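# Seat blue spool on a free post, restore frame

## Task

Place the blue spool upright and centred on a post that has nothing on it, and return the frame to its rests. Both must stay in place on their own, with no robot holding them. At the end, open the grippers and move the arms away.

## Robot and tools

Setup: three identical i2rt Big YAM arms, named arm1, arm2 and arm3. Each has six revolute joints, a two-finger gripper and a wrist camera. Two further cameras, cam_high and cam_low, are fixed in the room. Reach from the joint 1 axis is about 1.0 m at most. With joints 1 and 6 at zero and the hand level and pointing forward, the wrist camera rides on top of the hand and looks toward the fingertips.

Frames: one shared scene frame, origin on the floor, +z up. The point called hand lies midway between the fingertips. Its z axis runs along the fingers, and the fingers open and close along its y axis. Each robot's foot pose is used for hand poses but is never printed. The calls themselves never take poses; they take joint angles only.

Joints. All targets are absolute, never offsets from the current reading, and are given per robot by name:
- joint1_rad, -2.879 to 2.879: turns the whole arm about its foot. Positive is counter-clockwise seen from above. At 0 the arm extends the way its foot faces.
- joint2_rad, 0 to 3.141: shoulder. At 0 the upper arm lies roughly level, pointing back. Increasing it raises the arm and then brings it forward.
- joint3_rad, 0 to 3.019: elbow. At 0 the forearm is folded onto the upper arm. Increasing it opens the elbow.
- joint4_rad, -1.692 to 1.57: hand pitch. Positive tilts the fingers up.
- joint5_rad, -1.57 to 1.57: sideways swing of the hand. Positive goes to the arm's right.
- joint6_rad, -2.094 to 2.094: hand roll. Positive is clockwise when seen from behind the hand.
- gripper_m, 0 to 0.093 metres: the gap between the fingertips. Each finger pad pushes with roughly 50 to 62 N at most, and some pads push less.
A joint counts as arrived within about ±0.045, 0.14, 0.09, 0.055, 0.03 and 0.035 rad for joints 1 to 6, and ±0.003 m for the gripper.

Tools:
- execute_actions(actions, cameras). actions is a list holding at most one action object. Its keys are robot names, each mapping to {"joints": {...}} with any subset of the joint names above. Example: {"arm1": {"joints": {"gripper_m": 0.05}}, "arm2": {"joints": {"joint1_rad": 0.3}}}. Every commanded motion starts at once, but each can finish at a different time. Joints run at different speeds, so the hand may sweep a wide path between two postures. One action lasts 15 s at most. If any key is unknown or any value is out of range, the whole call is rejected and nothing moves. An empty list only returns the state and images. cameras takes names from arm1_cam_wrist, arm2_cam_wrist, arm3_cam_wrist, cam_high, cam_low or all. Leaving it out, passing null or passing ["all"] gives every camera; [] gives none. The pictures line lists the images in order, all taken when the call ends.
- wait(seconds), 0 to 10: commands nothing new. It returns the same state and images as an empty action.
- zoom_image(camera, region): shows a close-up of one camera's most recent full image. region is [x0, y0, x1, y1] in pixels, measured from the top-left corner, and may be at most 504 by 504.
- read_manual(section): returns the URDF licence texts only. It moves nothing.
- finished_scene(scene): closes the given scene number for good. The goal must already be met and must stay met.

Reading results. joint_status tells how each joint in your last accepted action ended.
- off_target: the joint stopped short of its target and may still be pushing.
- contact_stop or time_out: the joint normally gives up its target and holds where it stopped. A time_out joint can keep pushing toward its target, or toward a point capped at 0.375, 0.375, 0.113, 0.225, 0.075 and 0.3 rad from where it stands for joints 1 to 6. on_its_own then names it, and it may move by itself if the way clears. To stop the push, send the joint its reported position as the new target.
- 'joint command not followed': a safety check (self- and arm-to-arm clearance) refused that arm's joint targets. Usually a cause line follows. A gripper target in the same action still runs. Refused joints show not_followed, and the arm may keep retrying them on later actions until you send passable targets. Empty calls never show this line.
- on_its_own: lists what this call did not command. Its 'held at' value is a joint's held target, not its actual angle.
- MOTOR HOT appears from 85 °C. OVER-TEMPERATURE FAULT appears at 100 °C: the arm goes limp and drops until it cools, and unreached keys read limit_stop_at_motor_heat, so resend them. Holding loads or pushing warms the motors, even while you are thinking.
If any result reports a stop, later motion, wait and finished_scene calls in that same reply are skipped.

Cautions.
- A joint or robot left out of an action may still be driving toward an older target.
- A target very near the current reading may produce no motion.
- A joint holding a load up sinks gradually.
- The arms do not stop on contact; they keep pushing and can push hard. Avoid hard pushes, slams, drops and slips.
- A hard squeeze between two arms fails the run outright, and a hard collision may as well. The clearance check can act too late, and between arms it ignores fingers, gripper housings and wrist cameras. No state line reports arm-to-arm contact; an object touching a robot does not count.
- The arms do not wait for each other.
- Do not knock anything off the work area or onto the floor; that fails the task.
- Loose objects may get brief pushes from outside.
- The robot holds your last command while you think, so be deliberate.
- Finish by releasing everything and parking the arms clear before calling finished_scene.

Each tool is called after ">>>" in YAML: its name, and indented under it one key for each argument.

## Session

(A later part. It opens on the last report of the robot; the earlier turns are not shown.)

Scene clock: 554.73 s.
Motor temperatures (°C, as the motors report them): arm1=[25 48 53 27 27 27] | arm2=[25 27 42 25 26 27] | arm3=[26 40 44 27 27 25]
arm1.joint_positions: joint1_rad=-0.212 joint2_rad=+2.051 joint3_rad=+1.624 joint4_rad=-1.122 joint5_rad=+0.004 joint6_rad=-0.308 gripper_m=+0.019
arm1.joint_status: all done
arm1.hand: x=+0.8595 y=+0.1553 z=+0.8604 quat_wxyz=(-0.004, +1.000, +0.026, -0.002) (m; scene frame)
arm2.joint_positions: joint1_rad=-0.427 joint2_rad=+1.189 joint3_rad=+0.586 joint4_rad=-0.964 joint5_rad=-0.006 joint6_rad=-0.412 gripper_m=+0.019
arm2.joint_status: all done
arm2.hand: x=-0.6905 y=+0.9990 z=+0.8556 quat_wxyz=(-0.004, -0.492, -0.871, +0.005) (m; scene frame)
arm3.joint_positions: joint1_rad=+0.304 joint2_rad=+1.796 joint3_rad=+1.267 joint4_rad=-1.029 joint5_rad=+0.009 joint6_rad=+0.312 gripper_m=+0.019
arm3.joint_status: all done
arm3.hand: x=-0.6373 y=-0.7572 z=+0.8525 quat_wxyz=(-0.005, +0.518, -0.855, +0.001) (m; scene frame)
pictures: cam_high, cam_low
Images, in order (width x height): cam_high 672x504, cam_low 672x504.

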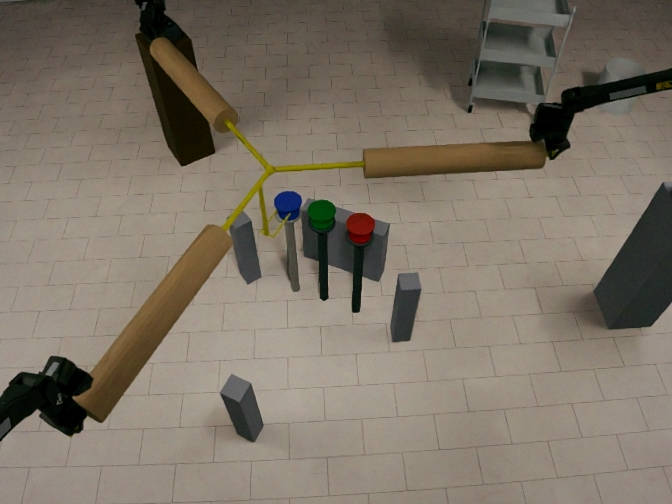

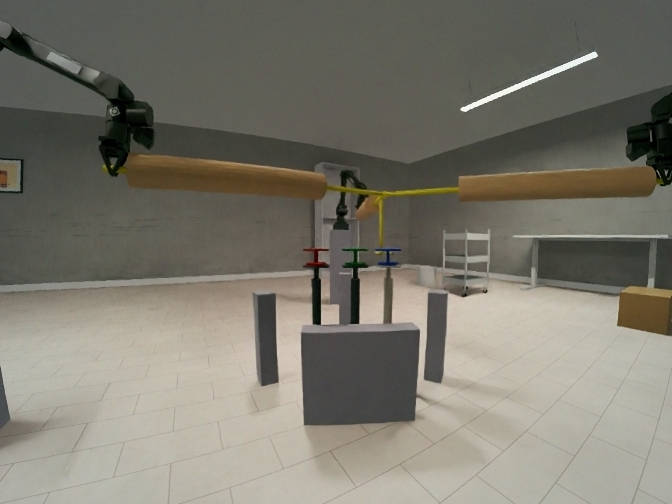

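>>> execute_actions:
  actions:
    - {"arm1": {"joints": {"joint1_rad": -0.066, "joint2_rad": 2.030, "joint3_rad": 1.578, "joint4_rad": -1.090, "joint6_rad": -0.165}}, "arm2": {"joints": {"joint1_rad": -0.491, "joint2_rad": 1.452, "joint3_rad": 0.858, "joint4_rad": -0.923, "joint6_rad": -0.485}}, "arm3": {"joints": {"joint1_rad": 0.258, "joint2_rad": 1.584, "joint3_rad": 0.972, "joint4_rad": -0.925, "joint6_rad": 0.264}}}
  cameras: ["cam_high", "cam_low"]

>>> zoom_image:
  camera: "cam_high"
  region: [220, 160, 400, 300]

Scene clock: 580.80 s.
Motor temperatures (°C, as the motors report them): arm1=[25 49 60 27 27 27] | arm2=[25 27 44 25 26 27] | arm3=[26 39 44 27 27 25]
arm1.joint_positions: joint1_rad=-0.058 joint2_rad=+2.051 joint3_rad=+1.576 joint4_rad=-1.091 joint5_rad=+0.003 joint6_rad=-0.157 gripper_m=+0.019
arm1.joint_status: all done
arm1.hand: x=+0.8551 y=+0.0617 z=+0.8441 quat_wxyz=(+0.000, +1.000, +0.028, +0.006) (m; scene frame)
arm2.joint_positions: joint1_rad=-0.483 joint2_rad=+1.469 joint3_rad=+0.821 joint4_rad=-0.922 joint5_rad=+0.000 joint6_rad=-0.470 gripper_m=+0.019
arm2.joint_status: all done
arm2.hand: x=-0.6992 y=+0.9013 z=+0.8495 quat_wxyz=(-0.001, -0.491, -0.871, +0.005) (m; scene frame)
arm3.joint_positions: joint1_rad=+0.266 joint2_rad=+1.595 joint3_rad=+0.966 joint4_rad=-0.931 joint5_rad=+0.005 joint6_rad=+0.273 gripper_m=+0.019
arm3.joint_status: all done
arm3.hand: x=-0.6388 y=-0.8545 z=+0.8439 quat_wxyz=(-0.003, +0.518, -0.855, +0.002) (m; scene frame)
pictures: cam_high, cam_low
Images, in order (width x height): cam_high 672x504, cam_low 672x504.

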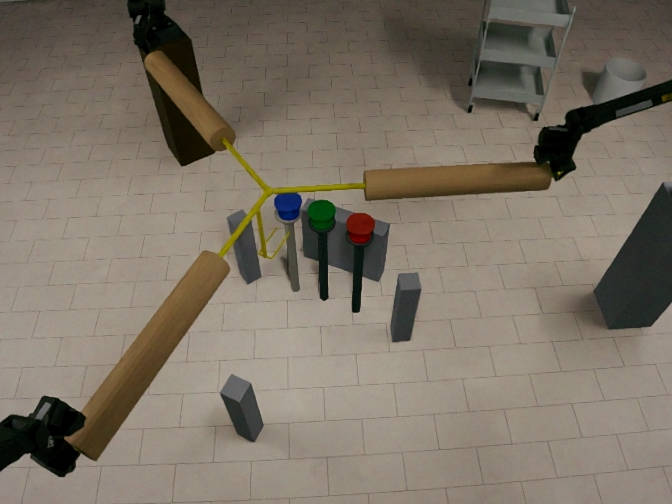

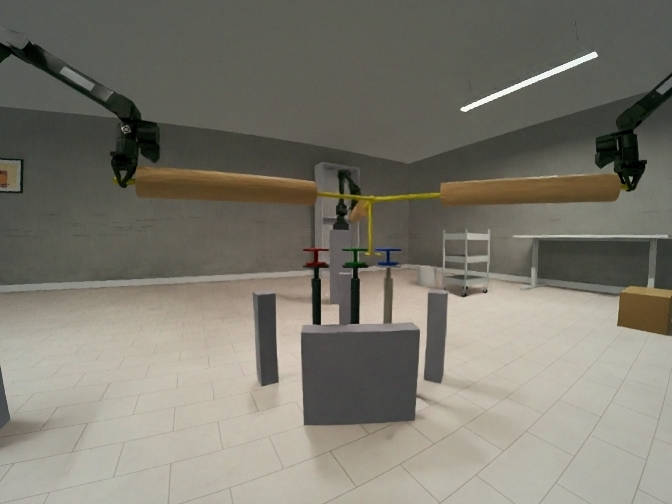

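Region (220, 160, 400, 300) of cam_high's 672x504 image, scaled by 2.800, with more detail than that image has.

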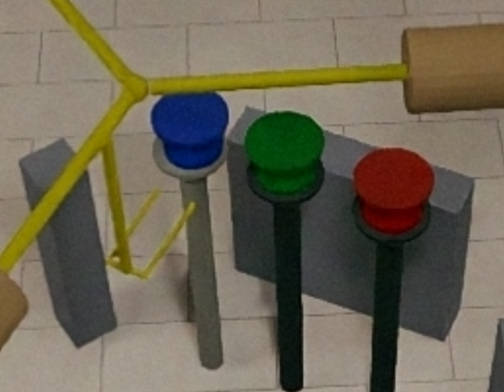

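>>> execute_actions:
  actions:
    - {"arm1": {"joints": {"joint1_rad": 0.131, "joint2_rad": 1.954, "joint3_rad": 1.313, "joint4_rad": -0.888, "joint6_rad": 0.037}}, "arm2": {"joints": {"joint1_rad": -0.358, "joint2_rad": 1.818, "joint3_rad": 1.172, "joint4_rad": -0.868, "joint6_rad": -0.347}}, "arm3": {"joints": {"joint1_rad": -0.009, "joint2_rad": 1.496, "joint3_rad": 0.675, "joint4_rad": -0.718, "joint6_rad": -0.003}}}
  cameras: ["cam_high"]

Scene clock: 588.73 s.
Motor temperatures (°C, as the motors report them): arm1=[25 49 57 27 27 27] | arm2=[25 28 44 25 26 27] | arm3=[26 38 44 27 27 25]
arm1.joint_positions: joint1_rad=+0.144 joint2_rad=+1.994 joint3_rad=+1.309 joint4_rad=-0.895 joint5_rad=-0.001 joint6_rad=+0.044 gripper_m=+0.019
arm1.joint_status: all done
arm1.hand: x=+0.9207 y=-0.0535 z=+0.7912 quat_wxyz=(+0.002, +1.000, +0.028, +0.013) (m; scene frame)
arm2.joint_positions: joint1_rad=-0.359 joint2_rad=+1.845 joint3_rad=+1.133 joint4_rad=-0.865 joint5_rad=+0.004 joint6_rad=-0.343 gripper_m=+0.019
arm2.joint_status: all done
arm2.hand: x=-0.6327 y=+0.7873 z=+0.7935 quat_wxyz=(+0.003, -0.493, -0.870, +0.004) (m; scene frame)
arm3.joint_positions: joint1_rad=-0.010 joint2_rad=+1.514 joint3_rad=+0.671 joint4_rad=-0.715 joint5_rad=+0.002 joint6_rad=+0.000 gripper_m=+0.019
arm3.joint_status: all done
arm3.hand: x=-0.5728 y=-0.9680 z=+0.7899 quat_wxyz=(-0.004, +0.517, -0.856, +0.001) (m; scene frame)
pictures: cam_high
Images, in order (width x height): cam_high 672x504.

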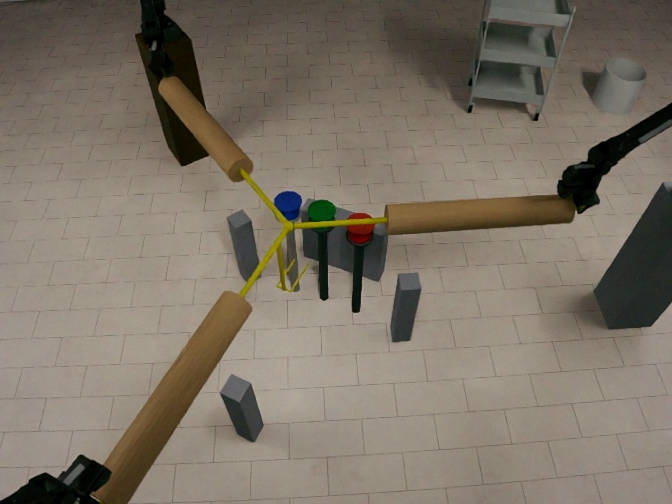

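>>> execute_actions:
  actions:
    - {"arm1": {"joints": {"joint2_rad": 2.156, "joint3_rad": 1.300, "joint4_rad": -0.665}}, "arm2": {"joints": {"joint2_rad": 2.032, "joint3_rad": 1.103, "joint4_rad": -0.613, "joint6_rad": -0.353}}, "arm3": {"joints": {"joint1_rad": 0.0, "joint2_rad": 1.826, "joint3_rad": 0.633, "joint4_rad": -0.346, "joint6_rad": 0.006}}}
  cameras: ["cam_high"]

Scene clock: 595.20 s.
Motor temperatures (°C, as the motors report them): arm1=[25 49 55 27 27 27] | arm2=[25 29 44 25 26 27] | arm3=[26 38 43 27 27 25]
arm1.joint_positions: joint1_rad=+0.138 joint2_rad=+2.200 joint3_rad=+1.292 joint4_rad=-0.660 joint5_rad=-0.001 joint6_rad=+0.039 gripper_m=+0.019
arm1.joint_status: all done
arm1.hand: x=+0.9196 y=-0.0507 z=+0.6804 quat_wxyz=(+0.002, +1.000, +0.028, +0.007) (m; scene frame)
arm2.joint_positions: joint1_rad=-0.358 joint2_rad=+2.066 joint3_rad=+1.095 joint4_rad=-0.609 joint5_rad=+0.001 joint6_rad=-0.346 gripper_m=+0.019
arm2.joint_status: all done
arm2.hand: x=-0.6326 y=+0.7891 z=+0.6825 quat_wxyz=(+0.003, -0.491, -0.871, +0.001) (m; scene frame)
arm3.joint_positions: joint1_rad=-0.006 joint2_rad=+1.838 joint3_rad=+0.637 joint4_rad=-0.354 joint5_rad=+0.003 joint6_rad=+0.000 gripper_m=+0.019
arm3.joint_status: all done
arm3.hand: x=-0.5721 y=-0.9655 z=+0.6842 quat_wxyz=(-0.005, +0.518, -0.855, +0.001) (m; scene frame)
pictures: cam_high
Images, in order (width x height): cam_high 672x504.

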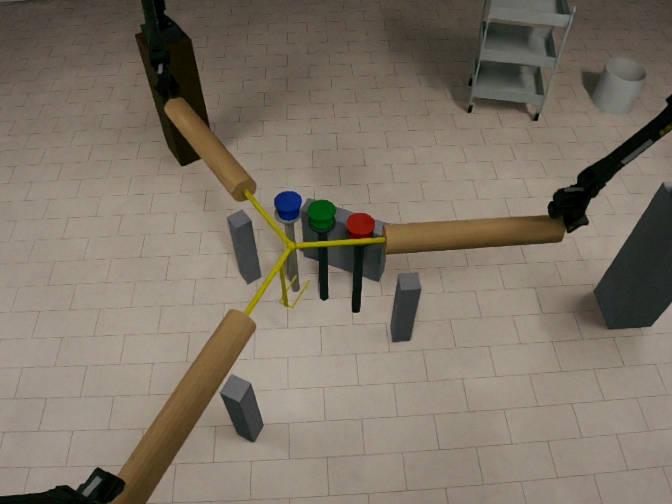

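>>> execute_actions:
  actions:
    - {"arm1": {"joints": {"joint2_rad": 2.390, "joint3_rad": 1.402, "joint4_rad": -0.498}}, "arm2": {"joints": {"joint2_rad": 2.285, "joint3_rad": 1.173, "joint4_rad": -0.402}}, "arm3": {"joints": {"joint2_rad": 2.208, "joint3_rad": 0.717, "joint4_rad": -0.031}}}
  cameras: ["cam_high"]

Scene clock: 601.90 s.
Motor temperatures (°C, as the motors report them): arm1=[25 49 53 27 27 27] | arm2=[25 29 43 25 26 27] | arm3=[26 37 42 27 27 25]
arm1.joint_positions: joint1_rad=+0.134 joint2_rad=+2.435 joint3_rad=+1.366 joint4_rad=-0.499 joint5_rad=+0.001 joint6_rad=+0.034 gripper_m=+0.019
arm1.joint_status: all done
arm1.hand: x=+0.9184 y=-0.0486 z=+0.5746 quat_wxyz=(+0.001, +1.000, +0.028, +0.007) (m; scene frame)
arm2.joint_positions: joint1_rad=-0.358 joint2_rad=+2.321 joint3_rad=+1.143 joint4_rad=-0.403 joint5_rad=+0.000 joint6_rad=-0.346 gripper_m=+0.019
arm2.joint_status: all done
arm2.hand: x=-0.6330 y=+0.7891 z=+0.5751 quat_wxyz=(+0.003, -0.491, -0.871, +0.002) (m; scene frame)
arm3.joint_positions: joint1_rad=-0.006 joint2_rad=+2.220 joint3_rad=+0.707 joint4_rad=-0.042 joint5_rad=+0.003 joint6_rad=+0.000 gripper_m=+0.019
arm3.joint_status: all done
arm3.hand: x=-0.5714 y=-0.9650 z=+0.5722 quat_wxyz=(-0.005, +0.518, -0.855, +0.001) (m; scene frame)
pictures: cam_high
Images, in order (width x height): cam_high 672x504.

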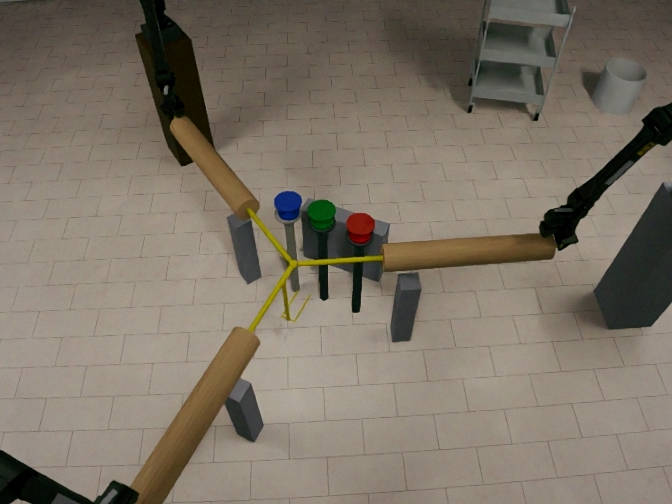

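>>> execute_actions:
  actions:
    - {"arm1": {"joints": {"joint1_rad": 0.140, "joint2_rad": 2.611, "joint3_rad": 1.529, "joint4_rad": -0.400, "joint6_rad": 0.044}}, "arm2": {"joints": {"joint1_rad": -0.364, "joint2_rad": 2.519, "joint3_rad": 1.281, "joint4_rad": -0.268}}, "arm3": {"joints": {"joint1_rad": 0.003, "joint2_rad": 2.516, "joint3_rad": 0.846, "joint4_rad": 0.144}}}
  cameras: ["cam_high", "cam_low"]

Scene clock: 618.73 s.
Motor temperatures (°C, as the motors report them): arm1=[25 50 53 27 27 27] | arm2=[25 31 41 25 26 27] | arm3=[26 37 40 27 27 25]
arm1.joint_positions: joint1_rad=+0.136 joint2_rad=+2.655 joint3_rad=+1.495 joint4_rad=-0.406 joint5_rad=+0.004 joint6_rad=+0.035 gripper_m=+0.019
arm1.joint_status: all done
arm1.hand: x=+0.9160 y=-0.0500 z=+0.4822 quat_wxyz=(+0.000, +1.000, +0.029, +0.006) (m; scene frame)
arm2.joint_positions: joint1_rad=-0.361 joint2_rad=+2.556 joint3_rad=+1.254 joint4_rad=-0.275 joint5_rad=-0.001 joint6_rad=-0.350 gripper_m=+0.019
arm2.joint_status: all done
arm2.hand: x=-0.6344 y=+0.7867 z=+0.4815 quat_wxyz=(+0.001, -0.491, -0.871, +0.002) (m; scene frame)
arm3.joint_positions: joint1_rad=-0.006 joint2_rad=+2.529 joint3_rad=+0.841 joint4_rad=+0.132 joint5_rad=+0.003 joint6_rad=+0.000 gripper_m=+0.019
arm3.joint_status: all done
arm3.hand: x=-0.5721 y=-0.9670 z=+0.4757 quat_wxyz=(-0.004, +0.518, -0.855, +0.001) (m; scene frame)
pictures: cam_high, cam_low
Images, in order (width x height): cam_high 672x504, cam_low 672x504.

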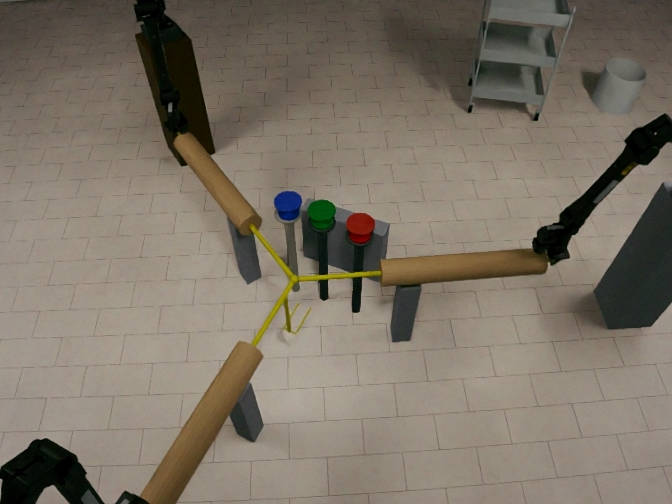

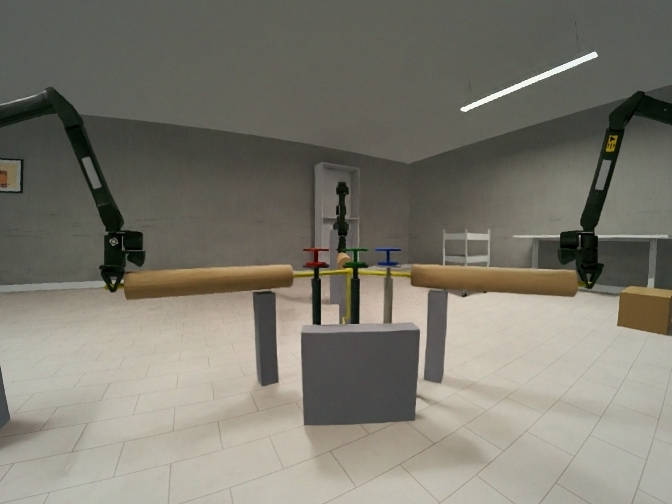

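>>> execute_actions:
  actions:
    - {"arm1": {"joints": {"joint2_rad": 2.677, "joint3_rad": 1.545, "joint4_rad": -0.388}}, "arm2": {"joints": {"joint2_rad": 2.580, "joint3_rad": 1.297, "joint4_rad": -0.250}}, "arm3": {"joints": {"joint2_rad": 2.566, "joint3_rad": 0.870, "joint4_rad": 0.162}}}
  cameras: ["cam_high", "cam_low"]

>>> zoom_image:
  camera: "cam_low"
  region: [230, 240, 480, 340]

Scene clock: 625.73 s.
Motor temperatures (°C, as the motors report them): arm1=[25 50 52 27 27 27] | arm2=[25 31 40 25 26 27] | arm3=[26 37 39 27 27 25]
arm1.joint_positions: joint1_rad=+0.136 joint2_rad=+2.686 joint3_rad=+1.517 joint4_rad=-0.397 joint5_rad=+0.004 joint6_rad=+0.035 gripper_m=+0.019
arm1.joint_status: all done
arm1.hand: x=+0.9164 y=-0.0500 z=+0.4692 quat_wxyz=(+0.000, +1.000, +0.029, +0.006) (m; scene frame)
arm2.joint_positions: joint1_rad=-0.361 joint2_rad=+2.595 joint3_rad=+1.276 joint4_rad=-0.258 joint5_rad=-0.002 joint6_rad=-0.350 gripper_m=+0.019
arm2.joint_status: all done
arm2.hand: x=-0.6345 y=+0.7871 z=+0.4660 quat_wxyz=(+0.001, -0.491, -0.871, +0.002) (m; scene frame)
arm3.joint_positions: joint1_rad=-0.006 joint2_rad=+2.572 joint3_rad=+0.865 joint4_rad=+0.153 joint5_rad=+0.004 joint6_rad=+0.000 gripper_m=+0.019
arm3.joint_status: all done
arm3.hand: x=-0.5721 y=-0.9675 z=+0.4614 quat_wxyz=(-0.005, +0.518, -0.855, +0.001) (m; scene frame)
pictures: cam_high, cam_low
Images, in order (width x height): cam_high 672x504, cam_low 672x504.

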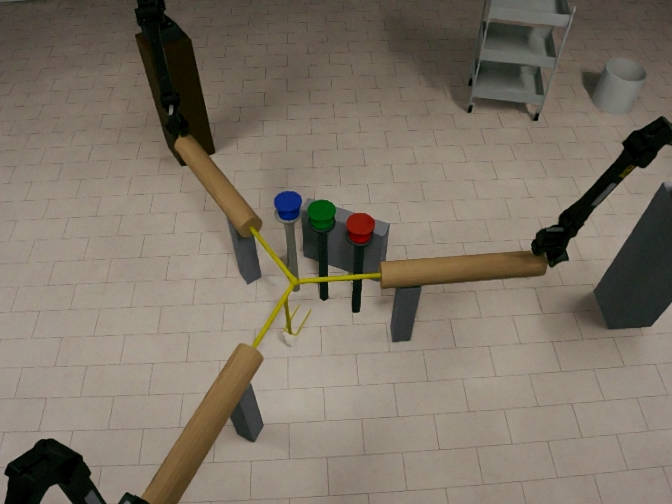

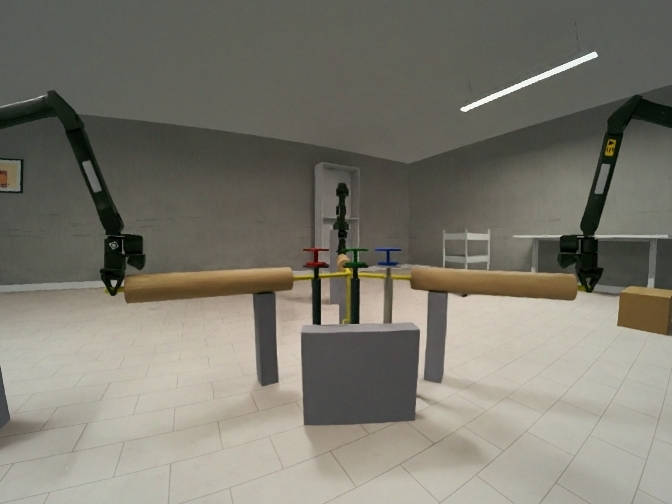

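Region (230, 240, 480, 340) of cam_low's 672x504 image, scaled by 2.016, with more detail than that image has; it fills the top 202 rows of this view, and the rest is white.

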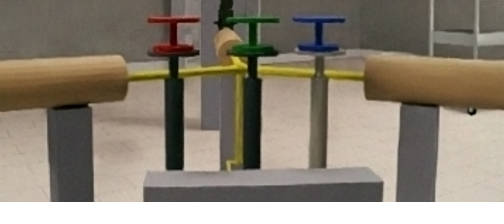

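>>> execute_actions:
  actions:
    - {"arm1": {"joints": {"joint2_rad": 2.690, "joint3_rad": 1.517, "joint4_rad": -0.397, "gripper_m": 0.07}}, "arm2": {"joints": {"joint2_rad": 2.595, "joint3_rad": 1.276, "joint4_rad": -0.258, "gripper_m": 0.07}}, "arm3": {"joints": {"joint2_rad": 2.572, "joint3_rad": 0.865, "joint4_rad": 0.153, "gripper_m": 0.07}}}
  cameras: ["cam_low"]

Scene clock: 630.80 s.
Motor temperatures (°C, as the motors report them): arm1=[25 50 51 27 27 27] | arm2=[25 31 40 25 26 27] | arm3=[26 37 39 27 27 25]
arm1.joint_positions: joint1_rad=+0.136 joint2_rad=+2.686 joint3_rad=+1.517 joint4_rad=-0.397 joint5_rad=+0.003 joint6_rad=+0.036 gripper_m=+0.070
arm1.joint_status: all done
arm1.hand: x=+0.9164 y=-0.0501 z=+0.4692 quat_wxyz=(+0.000, +1.000, +0.029, +0.006) (m; scene frame)
arm2.joint_positions: joint1_rad=-0.361 joint2_rad=+2.595 joint3_rad=+1.276 joint4_rad=-0.258 joint5_rad=-0.002 joint6_rad=-0.350 gripper_m=+0.070
arm2.joint_status: all done
arm2.hand: x=-0.6346 y=+0.7873 z=+0.4659 quat_wxyz=(+0.001, -0.491, -0.871, +0.002) (m; scene frame)
arm3.joint_positions: joint1_rad=-0.006 joint2_rad=+2.572 joint3_rad=+0.865 joint4_rad=+0.153 joint5_rad=+0.003 joint6_rad=+0.000 gripper_m=+0.070
arm3.joint_status: all done
arm3.hand: x=-0.5722 y=-0.9674 z=+0.4614 quat_wxyz=(-0.005, +0.518, -0.855, +0.001) (m; scene frame)
pictures: cam_low
Images, in order (width x height): cam_low 672x504.

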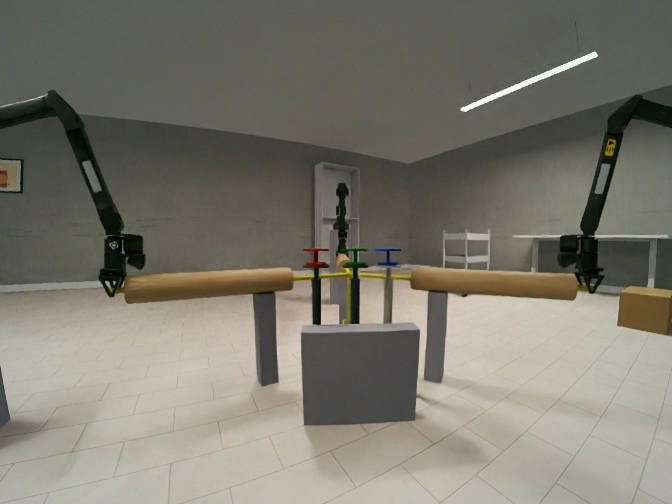

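>>> execute_actions:
  actions:
    - {"arm1": {"joints": {"joint2_rad": 1.70, "joint3_rad": 0.55, "joint4_rad": -0.42}}, "arm2": {"joints": {"joint2_rad": 1.80, "joint3_rad": 0.50, "joint4_rad": -0.27}}, "arm3": {"joints": {"joint2_rad": 1.82, "joint3_rad": 0.39, "joint4_rad": -0.13}}}
  cameras: ["cam_high", "cam_low"]

>>> zoom_image:
  camera: "cam_low"
  region: [230, 230, 480, 340]

>>> zoom_image:
  camera: "cam_high"
  region: [200, 170, 440, 450]

Scene clock: 659.77 s.
Motor temperatures (°C, as the motors report them): arm1=[25 49 49 27 27 27] | arm2=[25 31 38 25 26 27] | arm3=[26 36 38 27 27 25]
arm1.joint_positions: joint1_rad=+0.136 joint2_rad=+1.714 joint3_rad=+0.549 joint4_rad=-0.411 joint5_rad=+0.003 joint6_rad=+0.036 gripper_m=+0.070
arm1.joint_status: all done
arm1.hand: x=+1.1605 y=-0.0264 z=+0.7336 quat_wxyz=(+0.000, +1.000, +0.029, +0.011) (m; scene frame)
arm2.joint_positions: joint1_rad=-0.361 joint2_rad=+1.808 joint3_rad=+0.494 joint4_rad=-0.266 joint5_rad=-0.002 joint6_rad=-0.350 gripper_m=+0.070
arm2.joint_status: all done
arm2.hand: x=-0.6729 y=+0.9878 z=+0.6782 quat_wxyz=(+0.002, -0.491, -0.871, +0.001) (m; scene frame)
arm3.joint_positions: joint1_rad=-0.006 joint2_rad=+1.816 joint3_rad=+0.395 joint4_rad=-0.125 joint5_rad=+0.003 joint6_rad=+0.000 gripper_m=+0.070
arm3.joint_status: all done
arm3.hand: x=-0.6122 y=-1.0425 z=+0.6668 quat_wxyz=(-0.009, +0.518, -0.855, -0.001) (m; scene frame)
pictures: cam_high, cam_low
Images, in order (width x height): cam_high 672x504, cam_low 672x504.

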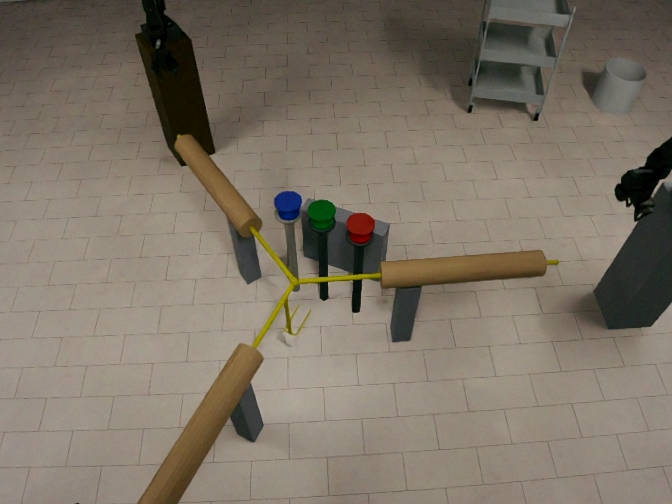

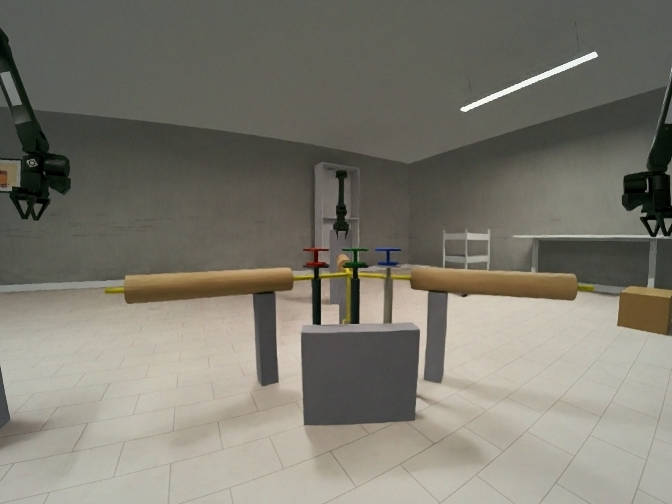

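Region (230, 230, 480, 340) of cam_low's 672x504 image, scaled by 2.016, with more detail than that image has; it fills the top 222 rows of this view, and the rest is white.

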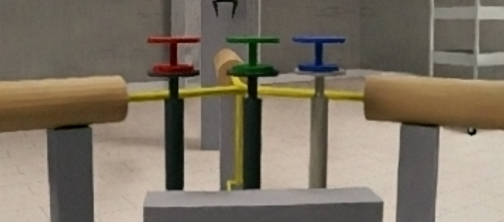

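Region (200, 170, 440, 450) of cam_high's 672x504 image, scaled by 1.800, with more detail than that image has; it fills the left 432 columns of this view, and the rest is white.

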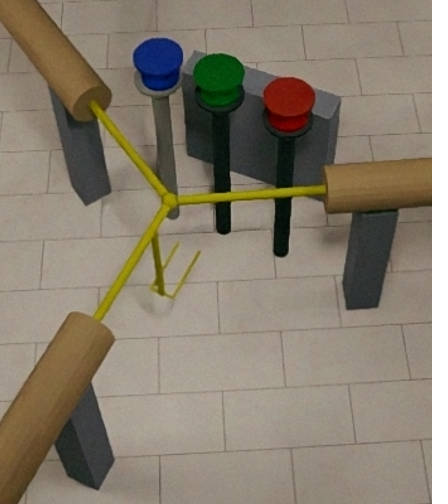

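The blue spool is centred on the empty post, the frame is back on its rests, and all three arms are clear.

>>> finished_scene:
  scene: 2

The scene is finished: the task was done.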